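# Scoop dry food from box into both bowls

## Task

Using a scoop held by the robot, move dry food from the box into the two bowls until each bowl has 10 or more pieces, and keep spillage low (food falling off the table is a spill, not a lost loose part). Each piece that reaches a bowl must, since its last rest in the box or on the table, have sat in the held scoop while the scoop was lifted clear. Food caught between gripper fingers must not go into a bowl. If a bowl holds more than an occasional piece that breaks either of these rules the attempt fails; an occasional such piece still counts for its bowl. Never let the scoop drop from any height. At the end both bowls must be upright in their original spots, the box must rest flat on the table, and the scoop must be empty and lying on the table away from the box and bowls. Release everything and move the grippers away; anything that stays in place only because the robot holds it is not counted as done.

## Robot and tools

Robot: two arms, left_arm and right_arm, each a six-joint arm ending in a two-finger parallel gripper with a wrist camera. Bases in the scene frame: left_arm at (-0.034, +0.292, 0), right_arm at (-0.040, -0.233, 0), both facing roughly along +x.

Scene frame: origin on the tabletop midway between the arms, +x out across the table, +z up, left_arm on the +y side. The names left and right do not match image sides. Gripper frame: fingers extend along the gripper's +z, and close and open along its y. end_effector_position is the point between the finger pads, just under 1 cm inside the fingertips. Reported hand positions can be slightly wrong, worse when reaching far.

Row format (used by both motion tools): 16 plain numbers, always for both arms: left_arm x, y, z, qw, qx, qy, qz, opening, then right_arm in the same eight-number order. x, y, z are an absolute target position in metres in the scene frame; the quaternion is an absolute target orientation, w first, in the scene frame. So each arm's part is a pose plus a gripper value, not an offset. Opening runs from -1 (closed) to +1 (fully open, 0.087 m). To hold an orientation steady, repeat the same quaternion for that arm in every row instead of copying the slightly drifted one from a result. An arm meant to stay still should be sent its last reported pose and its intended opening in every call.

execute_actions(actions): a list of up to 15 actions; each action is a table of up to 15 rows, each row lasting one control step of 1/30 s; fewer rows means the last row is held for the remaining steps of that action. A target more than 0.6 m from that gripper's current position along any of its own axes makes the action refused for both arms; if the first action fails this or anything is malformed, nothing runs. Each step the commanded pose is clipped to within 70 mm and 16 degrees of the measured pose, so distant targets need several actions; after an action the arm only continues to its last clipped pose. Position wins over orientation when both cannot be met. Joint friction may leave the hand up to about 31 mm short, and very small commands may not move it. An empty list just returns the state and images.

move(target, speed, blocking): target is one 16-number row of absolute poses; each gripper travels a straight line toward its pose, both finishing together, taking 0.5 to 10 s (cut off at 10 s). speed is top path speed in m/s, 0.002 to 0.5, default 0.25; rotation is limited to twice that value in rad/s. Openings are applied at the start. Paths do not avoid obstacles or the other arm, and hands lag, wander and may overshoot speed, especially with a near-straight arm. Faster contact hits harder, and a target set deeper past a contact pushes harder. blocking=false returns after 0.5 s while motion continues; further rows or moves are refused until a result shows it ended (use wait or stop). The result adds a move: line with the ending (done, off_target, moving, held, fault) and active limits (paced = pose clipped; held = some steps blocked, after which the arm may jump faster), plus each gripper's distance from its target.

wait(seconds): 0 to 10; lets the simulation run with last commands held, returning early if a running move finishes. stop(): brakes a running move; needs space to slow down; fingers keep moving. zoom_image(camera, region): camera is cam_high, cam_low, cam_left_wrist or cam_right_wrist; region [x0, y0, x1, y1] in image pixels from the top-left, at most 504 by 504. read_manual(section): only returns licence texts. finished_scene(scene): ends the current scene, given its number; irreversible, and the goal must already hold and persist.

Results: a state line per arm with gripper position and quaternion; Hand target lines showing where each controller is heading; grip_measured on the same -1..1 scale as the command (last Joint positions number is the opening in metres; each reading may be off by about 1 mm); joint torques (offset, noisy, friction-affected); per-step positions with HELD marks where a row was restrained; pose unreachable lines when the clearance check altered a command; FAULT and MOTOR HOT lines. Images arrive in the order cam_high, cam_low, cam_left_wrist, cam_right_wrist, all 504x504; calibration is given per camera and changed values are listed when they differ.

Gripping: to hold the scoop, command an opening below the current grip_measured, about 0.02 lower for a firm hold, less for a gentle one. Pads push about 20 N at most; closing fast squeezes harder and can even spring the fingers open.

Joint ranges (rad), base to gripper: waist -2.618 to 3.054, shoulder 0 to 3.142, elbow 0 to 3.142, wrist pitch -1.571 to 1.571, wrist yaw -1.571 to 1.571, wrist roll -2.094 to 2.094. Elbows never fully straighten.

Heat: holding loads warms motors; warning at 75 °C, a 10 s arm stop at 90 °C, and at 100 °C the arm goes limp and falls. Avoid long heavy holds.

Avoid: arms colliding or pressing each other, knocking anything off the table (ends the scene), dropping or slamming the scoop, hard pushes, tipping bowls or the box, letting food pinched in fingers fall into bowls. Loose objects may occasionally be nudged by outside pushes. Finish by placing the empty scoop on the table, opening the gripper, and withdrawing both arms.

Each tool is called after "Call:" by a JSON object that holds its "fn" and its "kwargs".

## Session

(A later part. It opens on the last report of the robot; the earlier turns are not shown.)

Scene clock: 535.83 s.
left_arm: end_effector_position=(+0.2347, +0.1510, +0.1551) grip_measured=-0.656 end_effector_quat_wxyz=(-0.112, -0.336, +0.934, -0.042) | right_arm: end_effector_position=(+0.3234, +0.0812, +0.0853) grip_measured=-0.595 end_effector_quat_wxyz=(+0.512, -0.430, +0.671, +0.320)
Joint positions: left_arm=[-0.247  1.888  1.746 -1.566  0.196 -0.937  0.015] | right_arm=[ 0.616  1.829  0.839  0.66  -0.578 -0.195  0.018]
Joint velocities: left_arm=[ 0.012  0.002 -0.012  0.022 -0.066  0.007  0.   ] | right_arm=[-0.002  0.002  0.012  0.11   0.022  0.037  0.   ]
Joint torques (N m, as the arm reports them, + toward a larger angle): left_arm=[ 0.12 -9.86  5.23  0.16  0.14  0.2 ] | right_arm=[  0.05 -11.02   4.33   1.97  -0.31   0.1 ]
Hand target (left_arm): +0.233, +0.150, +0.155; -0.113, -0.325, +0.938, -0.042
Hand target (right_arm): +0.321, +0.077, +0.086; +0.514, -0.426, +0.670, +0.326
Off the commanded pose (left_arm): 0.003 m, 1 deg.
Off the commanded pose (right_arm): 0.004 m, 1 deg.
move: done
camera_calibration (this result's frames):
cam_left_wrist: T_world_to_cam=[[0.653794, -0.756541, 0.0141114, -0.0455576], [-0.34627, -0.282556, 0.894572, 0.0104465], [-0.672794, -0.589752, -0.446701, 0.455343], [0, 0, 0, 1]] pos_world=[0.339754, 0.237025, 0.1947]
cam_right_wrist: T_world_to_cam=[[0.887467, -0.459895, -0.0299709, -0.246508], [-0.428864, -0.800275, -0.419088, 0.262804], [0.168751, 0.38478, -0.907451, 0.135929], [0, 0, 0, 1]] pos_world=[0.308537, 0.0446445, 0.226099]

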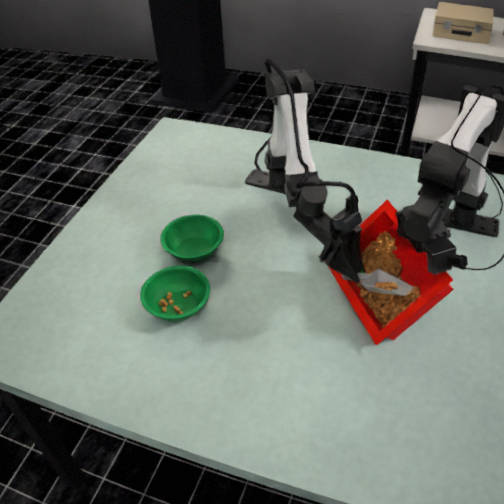

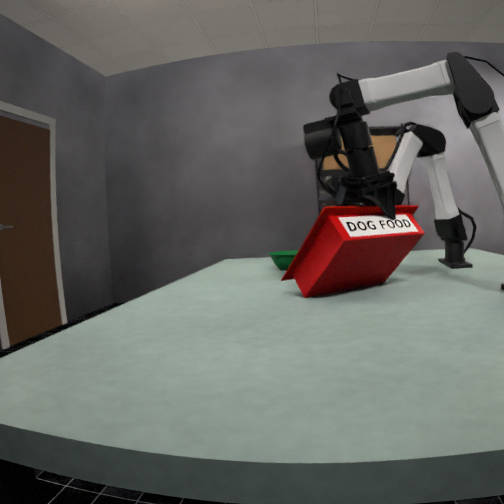

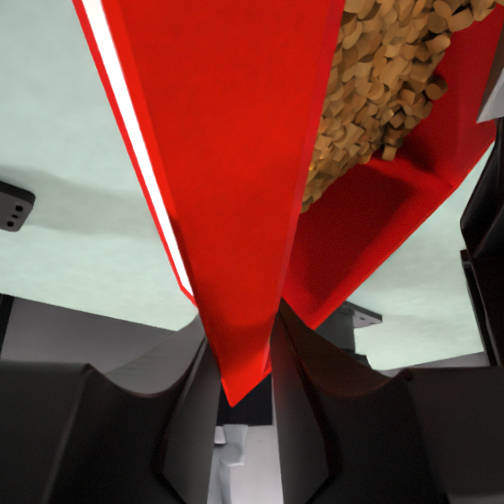

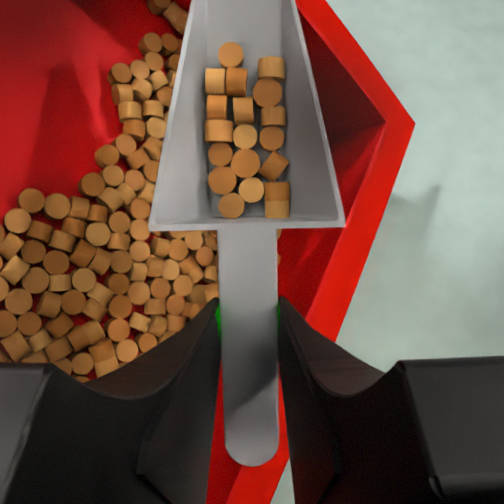

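Call:
{"fn": "move", "kwargs": {"target": [0.2325,0.1496,0.1553,-0.113,-0.325,0.938,-0.042,-0.75,0.30,0.02,0.15,0.5135,-0.4263,0.6692,0.3271,-0.68], "speed": 0.08}}

Call:
{"fn": "move", "kwargs": {"target": [0.209,0.18,0.118,-0.0595,-0.2875,0.928,-0.2315,-0.75,0.215,-0.225,0.15,0.5049,0.2884,0.7925,-0.1838,-0.68], "speed": 0.15}}

Scene clock: 585.10 s.
left_arm: end_effector_position=(+0.2346, +0.1511, +0.1551) grip_measured=-0.656 end_effector_quat_wxyz=(-0.111, -0.333, +0.935, -0.043) | right_arm: end_effector_position=(+0.3040, +0.0236, +0.1437) grip_measured=-0.595 end_effector_quat_wxyz=(+0.505, -0.422, +0.678, +0.327)
Joint positions: left_arm=[-0.247  1.888  1.746 -1.566  0.197 -0.931  0.015] | right_arm=[ 0.479  1.527  0.8    0.355 -0.707 -0.23   0.018]
Joint velocities: left_arm=[-0.002 -0.022 -0.012  0.022 -0.007 -0.081 -0.   ] | right_arm=[-0.002 -0.002 -0.002  0.007  0.022  0.051  0.   ]
Joint torques (N m, as the arm reports them, + toward a larger angle): left_arm=[ 0.05 -9.85  5.    0.12  0.18  0.16] | right_arm=[  0.09 -10.14   5.53   1.8   -0.37  -0.09]
Hand target (left_arm): +0.233, +0.150, +0.155; -0.113, -0.325, +0.938, -0.042
Hand target (right_arm): +0.301, +0.020, +0.149; +0.513, -0.427, +0.669, +0.327
Off the commanded pose (left_arm): 0.003 m, 1 deg.
Off the commanded pose (right_arm): 0.008 m, 2 deg.
move: done
camera_calibration (this result's frames):
cam_left_wrist: T_world_to_cam=[[0.649318, -0.760347, 0.0160863, -0.044097], [-0.349005, -0.279115, 0.894589, 0.0105646], [-0.675709, -0.586487, -0.4466, 0.455525], [0, 0, 0, 1]] pos_world=[0.340122, 0.236579, 0.194696]
cam_right_wrist: T_world_to_cam=[[0.88352, -0.464863, -0.0574052, -0.248725], [-0.444986, -0.794779, -0.412692, 0.23671], [0.146221, 0.390166, -0.90906, 0.221335], [0, 0, 0, 1]] pos_world=[0.292722, -0.0138485, 0.284617]

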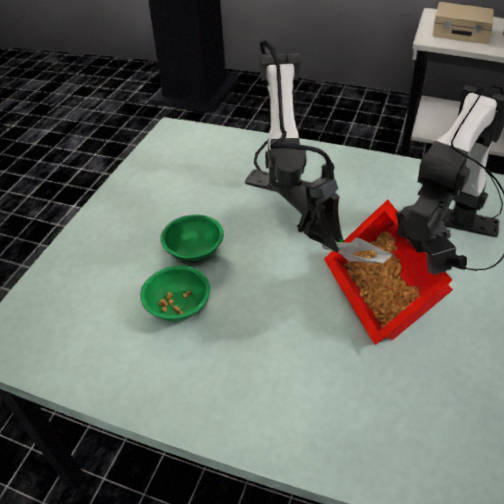

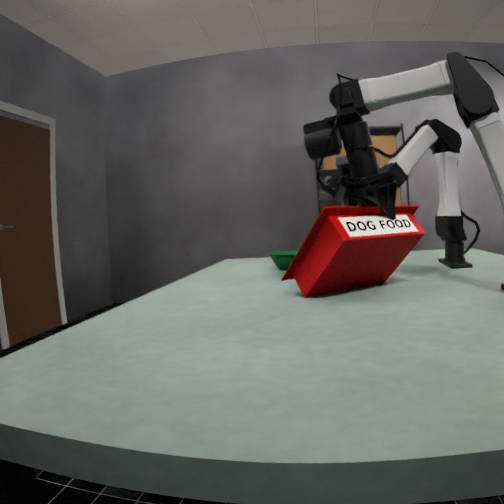

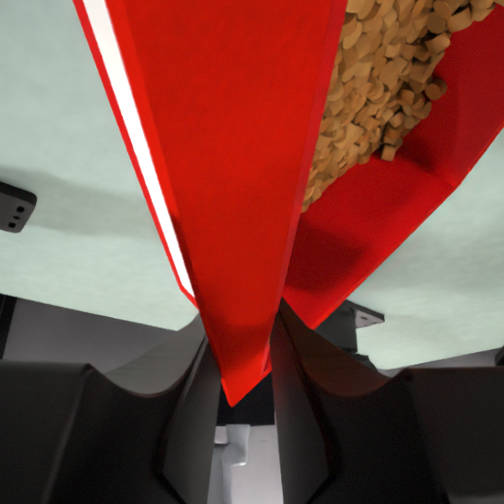

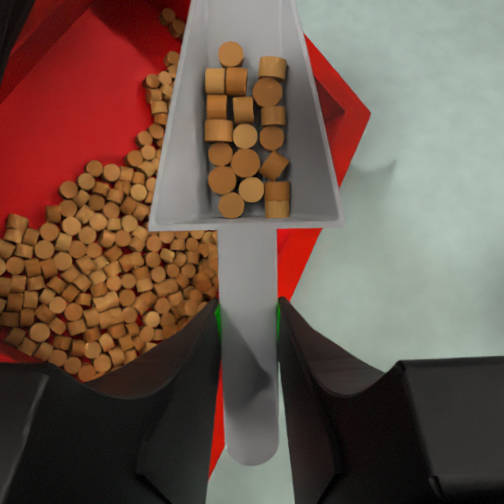

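Scene clock: 591.70 s.
left_arm: end_effector_position=(+0.2127, +0.1821, +0.1138) grip_measured=-0.658 end_effector_quat_wxyz=(-0.058, -0.289, +0.931, -0.215) | right_arm: end_effector_position=(+0.2139, -0.2238, +0.1393) grip_measured=-0.594 end_effector_quat_wxyz=(+0.494, +0.273, +0.806, -0.180)
Joint positions: left_arm=[-0.031  1.597  1.192 -1.127  0.449 -0.655  0.015] | right_arm=[ 0.672  1.037  0.707 -0.69   1.018  0.922  0.018]
Joint velocities: left_arm=[-0.002 -0.007 -0.002 -0.007  0.022 -0.007 -0.001] | right_arm=[ 0.002  0.002 -0.012 -0.051  0.037  0.051  0.001]
Joint torques (N m, as the arm reports them, + toward a larger angle): left_arm=[ 1.07 -9.09  3.9   0.53  0.59  0.16] | right_arm=[-0.02 -1.22  9.43  1.09  0.74  0.1 ]
Hand target (left_arm): +0.208, +0.179, +0.117; -0.061, -0.287, +0.927, -0.232
Hand target (right_arm): +0.220, -0.226, +0.149; +0.503, +0.287, +0.794, -0.185
Off the commanded pose (left_arm): 0.006 m, 2 deg.
Off the commanded pose (right_arm): 0.011 m, 3 deg.
move: off_target (right_arm)
camera_calibration (this result's frames):
cam_left_wrist: T_world_to_cam=[[0.578073, -0.72403, 0.376314, -0.0381141], [-0.54548, 0.000097664, 0.838124, 0.045904], [-0.606864, -0.689768, -0.394887, 0.438689], [0, 0, 0, 1]] pos_world=[0.313297, 0.274994, 0.149103]
cam_right_wrist: T_world_to_cam=[[-0.653985, -0.756431, -0.0107692, -0.027348], [-0.732315, 0.636578, -0.241832, 0.356157], [0.189785, -0.150268, -0.970258, 0.205282], [0, 0, 0, 1]] pos_world=[0.203975, -0.216561, 0.285012]

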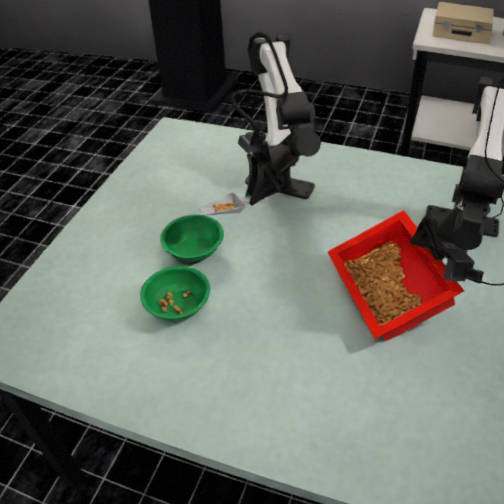

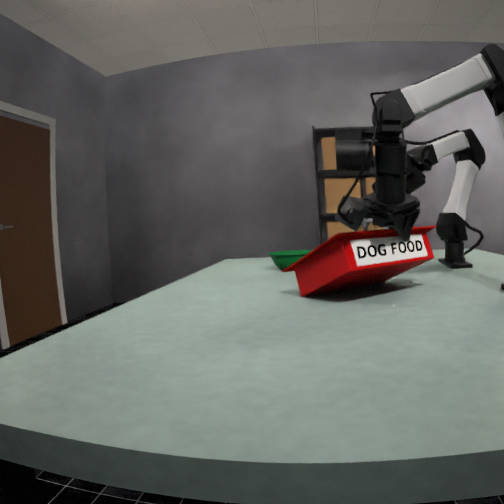

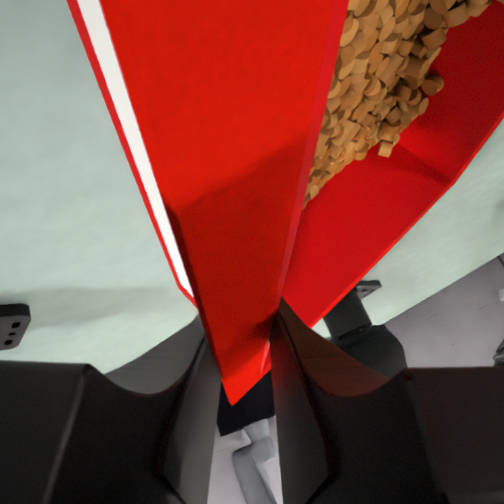

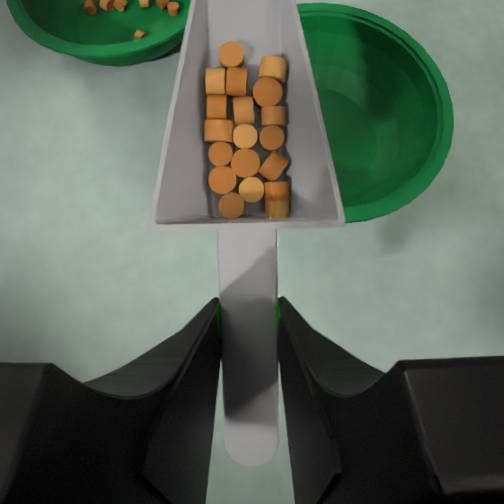

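Call:
{"fn": "move", "kwargs": {"target": [0.193,0.205,0.055,-0.0091,-0.2518,0.8866,-0.3898,-0.75,0.204,-0.28,0.168,0.0,0.342,0.9397,0.0,-0.68], "speed": 0.13}}

Scene clock: 614.07 s.
left_arm: end_effector_position=(+0.1961, +0.2065, +0.0586) grip_measured=-0.658 end_effector_quat_wxyz=(+0.001, -0.247, +0.893, -0.376) | right_arm: end_effector_position=(+0.2021, -0.2786, +0.1635) grip_measured=-0.594 end_effector_quat_wxyz=(+0.000, +0.341, +0.940, -0.007)
Joint positions: left_arm=[ 0.226  1.56   0.793 -0.747  0.769 -0.35   0.015] | right_arm=[-0.16   1.625  1.528 -1.475  0.014  0.446  0.018]
Joint velocities: left_arm=[ 0.002 -0.002 -0.002  0.022 -0.007 -0.007 -0.   ] | right_arm=[-0.002  0.022  0.007  0.007 -0.037 -0.051 -0.001]
Joint torques (N m, as the arm reports them, + toward a larger angle): left_arm=[ 1.17 -4.78  3.34  0.62  0.78  0.17] | right_arm=[ 0.03 -6.85  8.42  0.29 -0.11 -0.06]
Hand target (left_arm): +0.192, +0.204, +0.056; -0.010, -0.252, +0.885, -0.391
Hand target (right_arm): +0.206, -0.280, +0.168; +0.002, +0.341, +0.940, -0.001
Off the commanded pose (left_arm): 0.005 m, 2 deg.
Off the commanded pose (right_arm): 0.005 m, 1 deg.
move: done
camera_calibration (this result's frames):
cam_left_wrist: T_world_to_cam=[[0.455058, -0.576211, 0.678898, -0.0141983], [-0.7094, 0.226228, 0.667513, 0.0785856], [-0.538214, -0.785367, -0.305817, 0.424713], [0, 0, 0, 1]] pos_world=[0.290796, 0.307596, 0.0870667]
cam_right_wrist: T_world_to_cam=[[-0.677622, -0.734337, 0.0397149, -0.073532], [-0.46089, 0.466136, 0.755181, 0.12292], [-0.57307, 0.493423, -0.654312, 0.504602], [0, 0, 0, 1]] pos_world=[0.295998, -0.360277, 0.240261]

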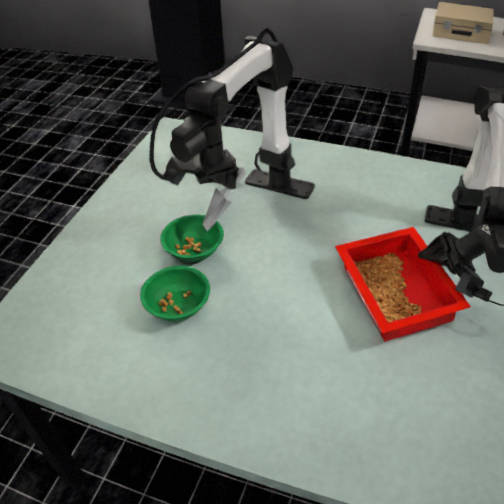

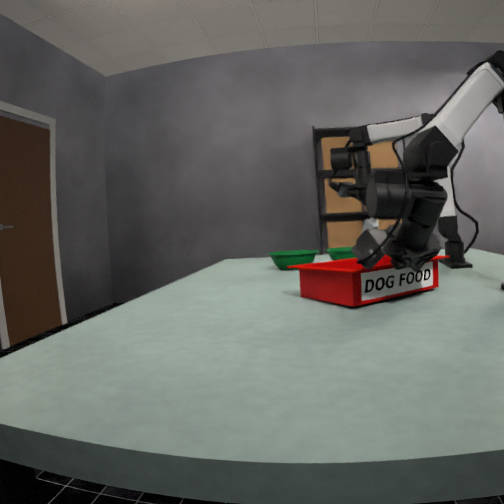

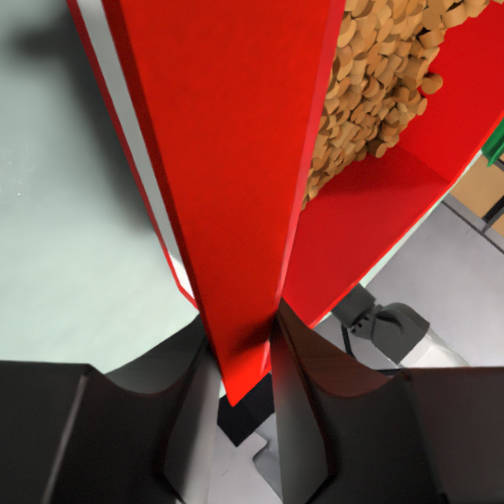

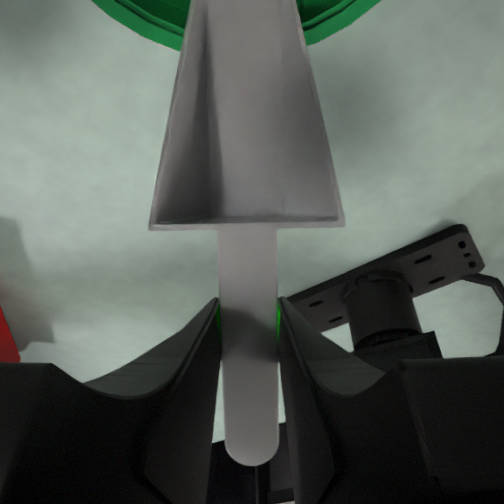

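Call:
{"fn": "move", "kwargs": {"target": [0.193,0.205,0.055,-0.0091,-0.2518,0.8866,-0.3898,0.2,0.20,-0.25,0.165,0.3596,0.316,0.8682,-0.1309,-0.68], "speed": 0.2}}

Call:
{"fn": "zoom_image", "kwargs": {"camera": "cam_high", "region": [120, 190, 240, 330]}}

Scene clock: 625.43 s.
left_arm: end_effector_position=(+0.1964, +0.2039, +0.0616) grip_measured=+0.200 end_effector_quat_wxyz=(+0.000, -0.244, +0.889, -0.387) | right_arm: end_effector_position=(+0.1980, -0.2495, +0.1638) grip_measured=-0.594 end_effector_quat_wxyz=(+0.342, +0.313, +0.876, -0.133)
Joint positions: left_arm=[ 0.226  1.56   0.793 -0.747  0.793 -0.347  0.052] | right_arm=[ 0.335  1.068  0.99  -1.001  0.593  0.778  0.018]
Joint velocities: left_arm=[ 0.012 -0.017  0.007 -0.007 -0.007 -0.051 -0.001] | right_arm=[-0.017 -0.007 -0.037  0.051  0.051  0.007 -0.001]
Joint torques (N m, as the arm reports them, + toward a larger angle): left_arm=[ 1.32 -4.84  3.67  0.58  0.54  0.22] | right_arm=[ 1.58 -4.77  5.33  1.32  0.54  0.09]
Hand target (left_arm): +0.193, +0.205, +0.055; -0.009, -0.252, +0.886, -0.389
Hand target (right_arm): +0.200, -0.250, +0.165; +0.358, +0.317, +0.868, -0.131
Off the commanded pose (left_arm): 0.007 m, 1 deg.
Off the commanded pose (right_arm): 0.002 m, 2 deg.
move: done
camera_calibration (this result's frames):
cam_left_wrist: T_world_to_cam=[[0.447944, -0.562753, 0.694734, -0.0201875], [-0.713319, 0.243509, 0.657176, 0.0752726], [-0.539002, -0.789944, -0.292344, 0.424058], [0, 0, 0, 1]] pos_world=[0.291304, 0.305292, 0.0885283]
cam_right_wrist: T_world_to_cam=[[-0.680242, -0.732967, 0.00544211, -0.0484173], [-0.728076, 0.676524, 0.110551, 0.318224], [-0.084712, 0.0712392, -0.993856, 0.341627], [0, 0, 0, 1]] pos_world=[0.227695, -0.275111, 0.304612]

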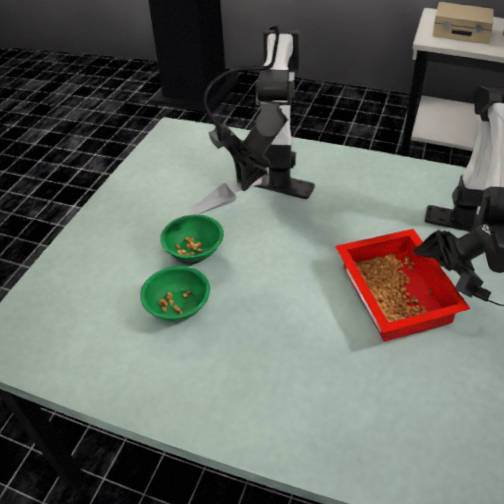

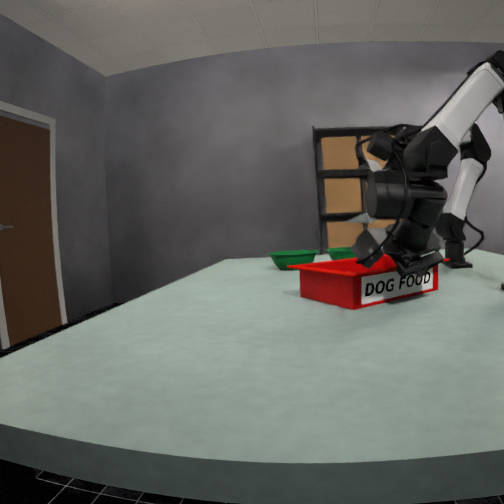

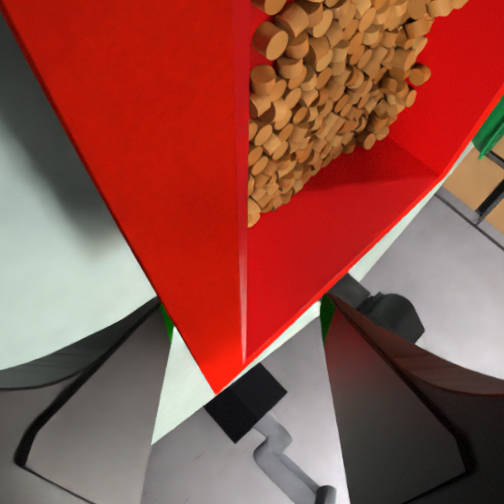

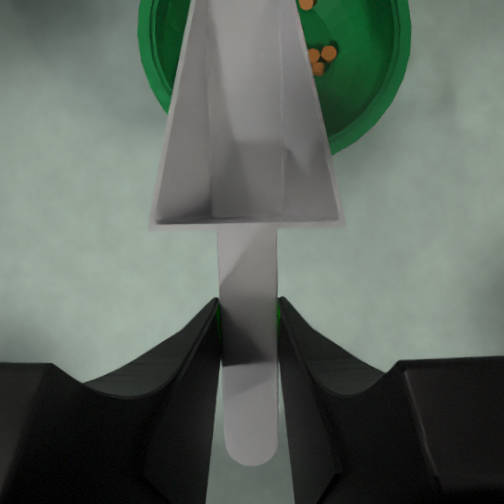

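Region (120, 190, 240, 330) of cam_high's 504x504 image, scaled by 3.600, with more detail than that image has; it fills the left 432 columns of this view, and the rest is white.

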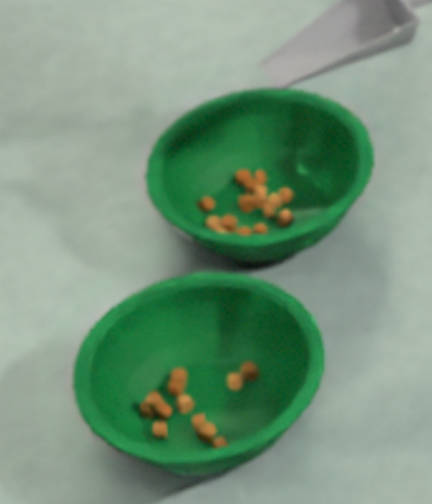

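Call:
{"fn": "move", "kwargs": {"target": [0.17,0.26,0.16,-0.0091,-0.2518,0.8866,-0.3898,0.2,0.26,-0.10,0.065,0.399,0,0.917,0,-0.68], "speed": 0.2}}

Call:
{"fn": "zoom_image", "kwargs": {"camera": "cam_low", "region": [200, 180, 440, 320]}}

Scene clock: 639.27 s.
left_arm: end_effector_position=(+0.1686, +0.2550, +0.1545) grip_measured=+0.200 end_effector_quat_wxyz=(-0.021, -0.254, +0.882, -0.396) | right_arm: end_effector_position=(+0.2575, -0.1027, +0.0729) grip_measured=-0.594 end_effector_quat_wxyz=(+0.401, +0.011, +0.916, -0.002)
Joint positions: left_arm=[ 0.478  1.51   1.109 -1.415  0.786  0.006  0.052] | right_arm=[ 0.678  1.311  0.702 -0.234  0.431  0.445  0.018]
Joint velocities: left_arm=[-0.012 -0.017  0.002 -0.081 -0.037 -0.007  0.   ] | right_arm=[-0.002 -0.012  0.007  0.037 -0.095  0.139  0.001]
Joint torques (N m, as the arm reports them, + toward a larger angle): left_arm=[ 1.35 -6.72  6.55 -0.13  0.41  0.2 ] | right_arm=[ 1.36 -4.42  5.51  1.72  0.1  -0.07]
Hand target (left_arm): +0.170, +0.259, +0.160; -0.009, -0.252, +0.885, -0.391
Hand target (right_arm): +0.256, -0.100, +0.066; +0.399, +0.001, +0.917, +0.000
Off the commanded pose (left_arm): 0.008 m, 2 deg.
Off the commanded pose (right_arm): 0.009 m, 1 deg.
move: done
camera_calibration (this result's frames):
cam_left_wrist: T_world_to_cam=[[0.478309, -0.538522, 0.693696, -0.054666], [-0.687316, 0.262136, 0.677408, -0.0303523], [-0.546642, -0.800799, -0.244753, 0.473294], [0, 0, 0, 1]] pos_world=[0.264008, 0.357531, 0.174322]
cam_right_wrist: T_world_to_cam=[[-0.0742926, -0.996964, -0.0232968, -0.0809919], [-0.996575, 0.0733723, 0.0381401, 0.284756], [-0.036315, 0.0260506, -0.999001, 0.229133], [0, 0, 0, 1]] pos_world=[0.286084, -0.107608, 0.216157]

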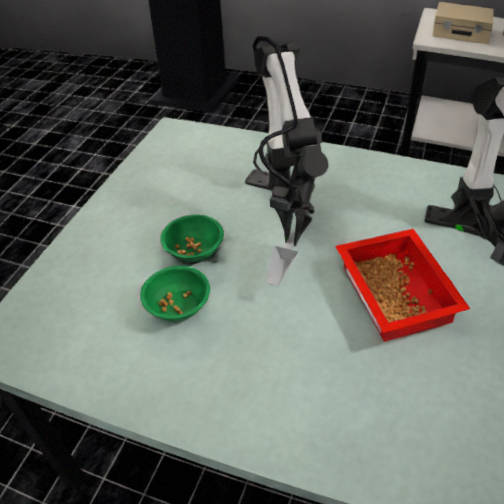

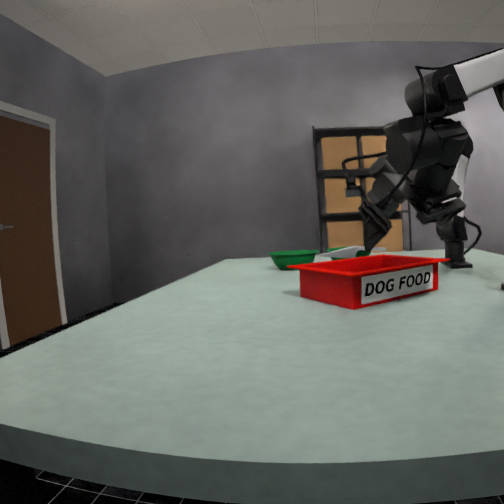

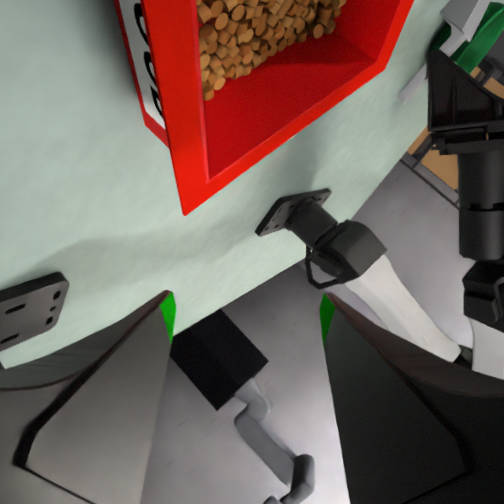

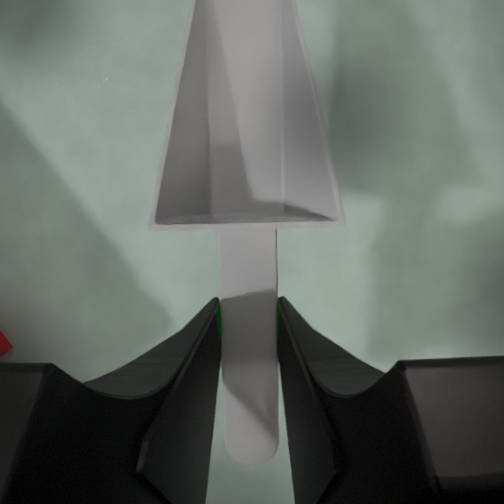

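Region (200, 180, 440, 320) of cam_low's 504x504 image, scaled by 2.100, with more detail than that image has; it fills the top 294 rows of this view, and the rest is white.

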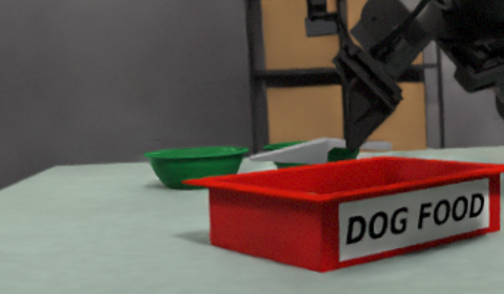

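Call:
{"fn": "move", "kwargs": {"target": [0.17,0.26,0.16,-0.0091,-0.2518,0.8866,-0.3898,0.2,0.26,-0.10,0.014,0.3746,0,0.9272,0,-0.68], "speed": 0.05}}

Scene clock: 655.17 s.
left_arm: end_effector_position=(+0.1679, +0.2553, +0.1542) grip_measured=+0.200 end_effector_quat_wxyz=(-0.022, -0.253, +0.883, -0.395) | right_arm: end_effector_position=(+0.2641, -0.0951, +0.0272) grip_measured=-0.594 end_effector_quat_wxyz=(+0.386, +0.004, +0.922, +0.004)
Joint positions: left_arm=[ 0.478  1.51   1.109 -1.417  0.783  0.01   0.052] | right_arm=[ 0.67   1.461  0.634 -0.039  0.397  0.441  0.018]
Joint velocities: left_arm=[ 0.002 -0.007 -0.002  0.037 -0.066 -0.022 -0.   ] | right_arm=[-0.017  0.017 -0.027  0.007 -0.022  0.022 -0.001]
Joint torques (N m, as the arm reports them, + toward a larger angle): left_arm=[ 1.46 -6.7   6.64 -0.09  0.44  0.14] | right_arm=[-0.03 -4.93  4.16  1.6   0.05 -0.06]
Hand target (left_arm): +0.170, +0.260, +0.160; -0.009, -0.252, +0.886, -0.390
Hand target (right_arm): +0.259, -0.100, +0.015; +0.375, +0.000, +0.927, +0.000
Off the commanded pose (left_arm): 0.008 m, 2 deg.
Off the commanded pose (right_arm): 0.015 m, 2 deg.
move: off_target (right_arm)
camera_calibration (this result's frames):
cam_left_wrist: T_world_to_cam=[[0.477444, -0.541736, 0.691787, -0.052729], [-0.685845, 0.262372, 0.678806, -0.0311662], [-0.549239, -0.798551, -0.246279, 0.473154], [0, 0, 0, 1]] pos_world=[0.263674, 0.357449, 0.174161]
cam_right_wrist: T_world_to_cam=[[-0.0583205, -0.997947, -0.0264842, -0.0781779], [-0.995877, 0.0563122, 0.071116, 0.28977], [-0.0694786, 0.0305225, -0.997116, 0.192688], [0, 0, 0, 1]] pos_world=[0.297404, -0.100216, 0.169455]

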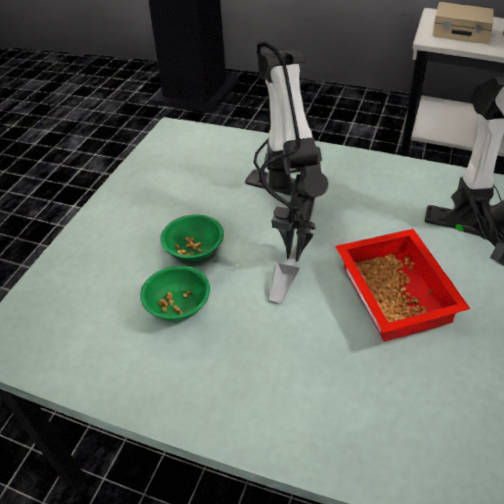

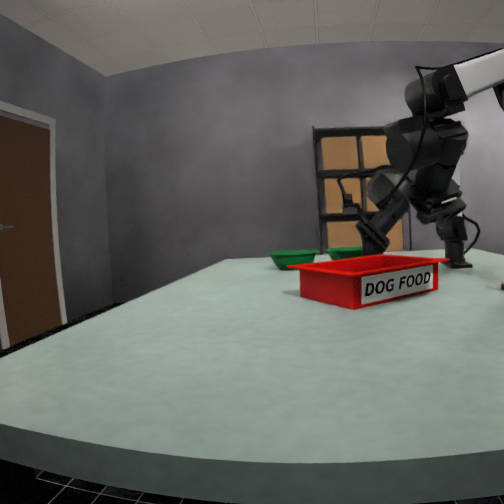

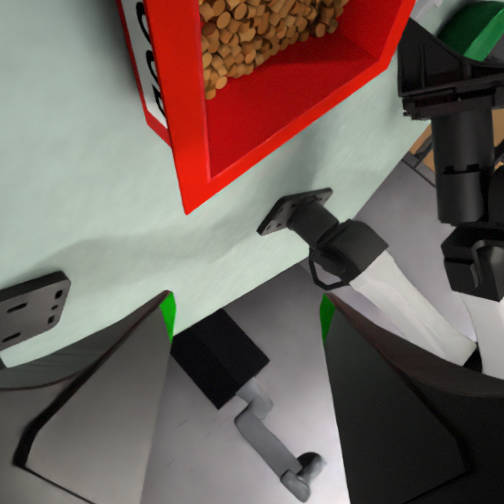

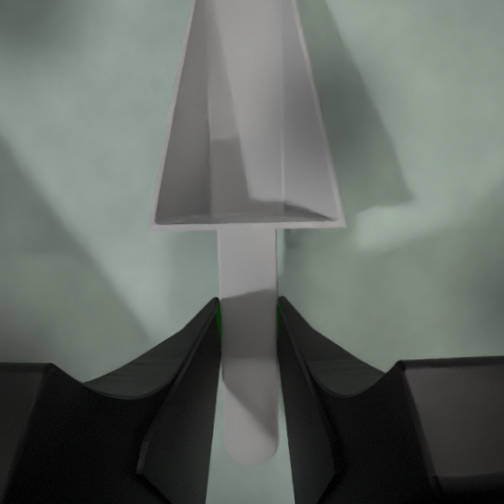

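Within a few mm of the table; release and retreat.

Call:
{"fn": "move", "kwargs": {"target": [0.17,0.26,0.16,-0.0091,-0.2518,0.8866,-0.3898,0.2,0.26,-0.10,0.014,0.3746,0,0.9272,0,0.2], "speed": 0.05}}

Call:
{"fn": "move", "kwargs": {"target": [0.17,0.26,0.16,-0.0091,-0.2518,0.8866,-0.3898,0.2,0.21,-0.12,0.14,0.3746,0,0.9272,0,0.2], "speed": 0.2}}

Scene clock: 668.73 s.
left_arm: end_effector_position=(+0.1678, +0.2553, +0.1542) grip_measured=+0.200 end_effector_quat_wxyz=(-0.022, -0.253, +0.883, -0.395) | right_arm: end_effector_position=(+0.2646, -0.0941, +0.0275) grip_measured=+0.200 end_effector_quat_wxyz=(+0.387, +0.004, +0.922, +0.006)
Joint positions: left_arm=[ 0.478  1.51   1.109 -1.417  0.783  0.01   0.052] | right_arm=[ 0.67   1.461  0.634 -0.034  0.394  0.44   0.052]
Joint velocities: left_arm=[-0.002 -0.002 -0.007  0.022 -0.007  0.037 -0.   ] | right_arm=[-0.002  0.002 -0.022 -0.037 -0.007  0.066 -0.001]
Joint torques (N m, as the arm reports them, + toward a larger angle): left_arm=[ 1.62 -6.82  6.81 -0.07  0.41  0.17] | right_arm=[-0.09 -4.79  4.18  1.63  0.04 -0.06]
Hand target (left_arm): +0.170, +0.260, +0.160; -0.009, -0.252, +0.886, -0.390
Hand target (right_arm): +0.259, -0.100, +0.015; +0.374, -0.000, +0.927, -0.000
Off the commanded pose (left_arm): 0.008 m, 2 deg.
Off the commanded pose (right_arm): 0.015 m, 2 deg.
move: off_target (right_arm)
camera_calibration (this result's frames):
cam_left_wrist: T_world_to_cam=[[0.477022, -0.541953, 0.691908, -0.0526003], [-0.685843, 0.262764, 0.678656, -0.0313013], [-0.549609, -0.798274, -0.246351, 0.473106], [0, 0, 0, 1]] pos_world=[0.263647, 0.357387, 0.174187]
cam_right_wrist: T_world_to_cam=[[-0.0557759, -0.997975, -0.0305779, -0.0777131], [-0.996138, 0.0535413, 0.0695805, 0.290026], [-0.0678024, 0.0343408, -0.997108, 0.192896], [0, 0, 0, 1]] pos_world=[0.29765, -0.0997084, 0.169782]

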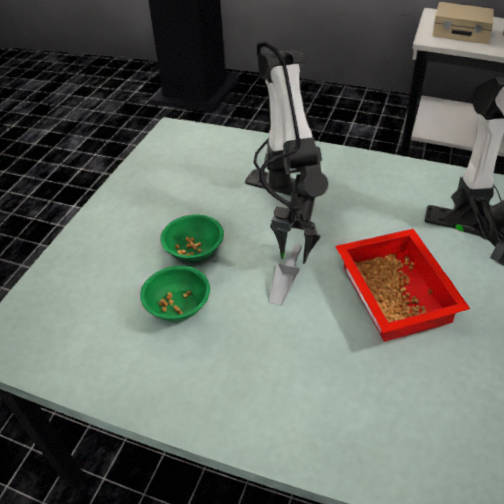

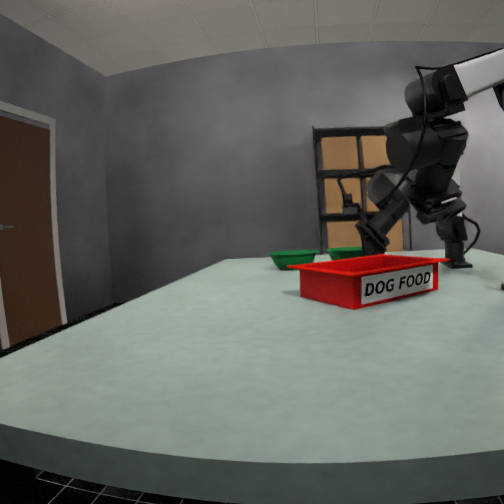

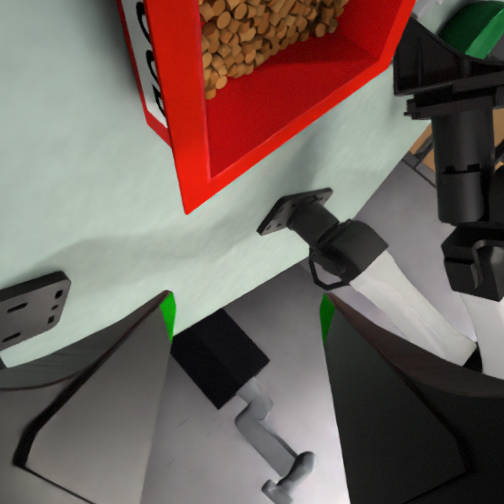

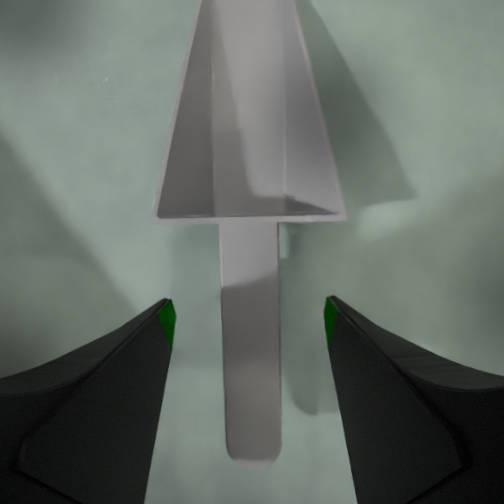

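Scene clock: 670.13 s.
left_arm: end_effector_position=(+0.1678, +0.2553, +0.1541) grip_measured=+0.200 end_effector_quat_wxyz=(-0.022, -0.253, +0.883, -0.395) | right_arm: end_effector_position=(+0.2084, -0.1240, +0.1265) grip_measured=+0.200 end_effector_quat_wxyz=(+0.359, -0.005, +0.933, -0.007)
Joint positions: left_arm=[ 0.478  1.51   1.109 -1.417  0.782  0.01   0.052] | right_arm=[ 0.692  1.099  0.841 -0.676  0.398  0.459  0.052]
Joint velocities: left_arm=[-0.002  0.002  0.002 -0.037  0.007 -0.022  0.001] | right_arm=[-0.012  0.002  0.002 -0.007 -0.066 -0.051 -0.002]
Joint torques (N m, as the arm reports them, + toward a larger angle): left_arm=[ 1.46 -6.82  6.57 -0.03  0.46  0.16] | right_arm=[ 1.53 -4.7   9.34  1.32  0.36  0.09]
Hand target (left_arm): +0.170, +0.260, +0.160; -0.009, -0.252, +0.886, -0.389
Hand target (right_arm): +0.211, -0.120, +0.139; +0.374, +0.000, +0.927, +0.000
Off the commanded pose (left_arm): 0.008 m, 2 deg.
Off the commanded pose (right_arm): 0.014 m, 2 deg.
move: off_target (right_arm)
camera_calibration (this result's frames):
cam_left_wrist: T_world_to_cam=[[0.477086, -0.542226, 0.69165, -0.0524345], [-0.685706, 0.262604, 0.678857, -0.0313147], [-0.549724, -0.798142, -0.246523, 0.47312], [0, 0, 0, 1]] pos_world=[0.263628, 0.357408, 0.17416]
cam_right_wrist: T_world_to_cam=[[-0.0507342, -0.998708, 0.00288808, -0.112972], [-0.990634, 0.0506907, 0.126785, 0.220093], [-0.126768, 0.00357132, -0.991926, 0.296717], [0, 0, 0, 1]] pos_world=[0.249914, -0.125043, 0.266743]

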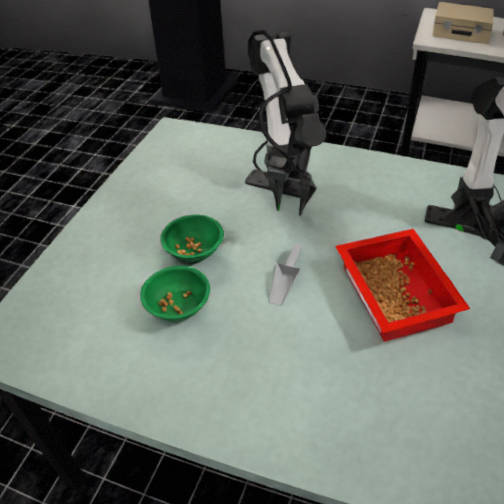

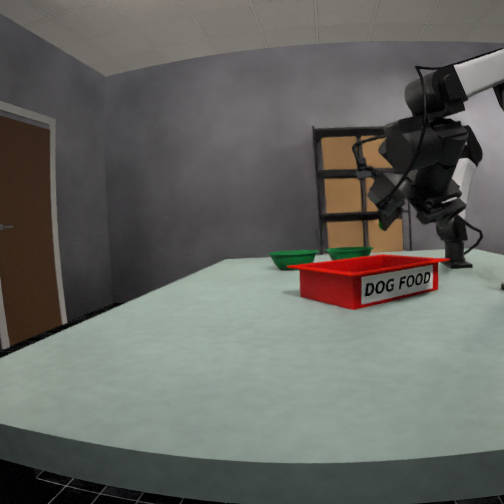

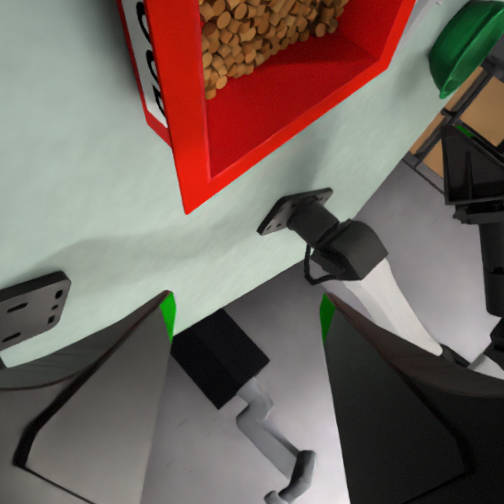

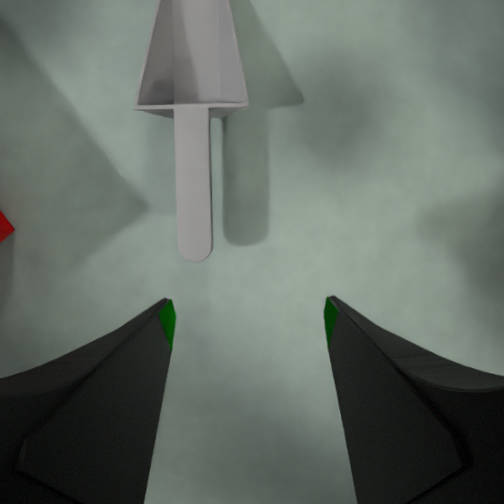

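Call:
{"fn": "finished_scene", "kwargs": {"scene": 2}}

The scene is finished: the task was done.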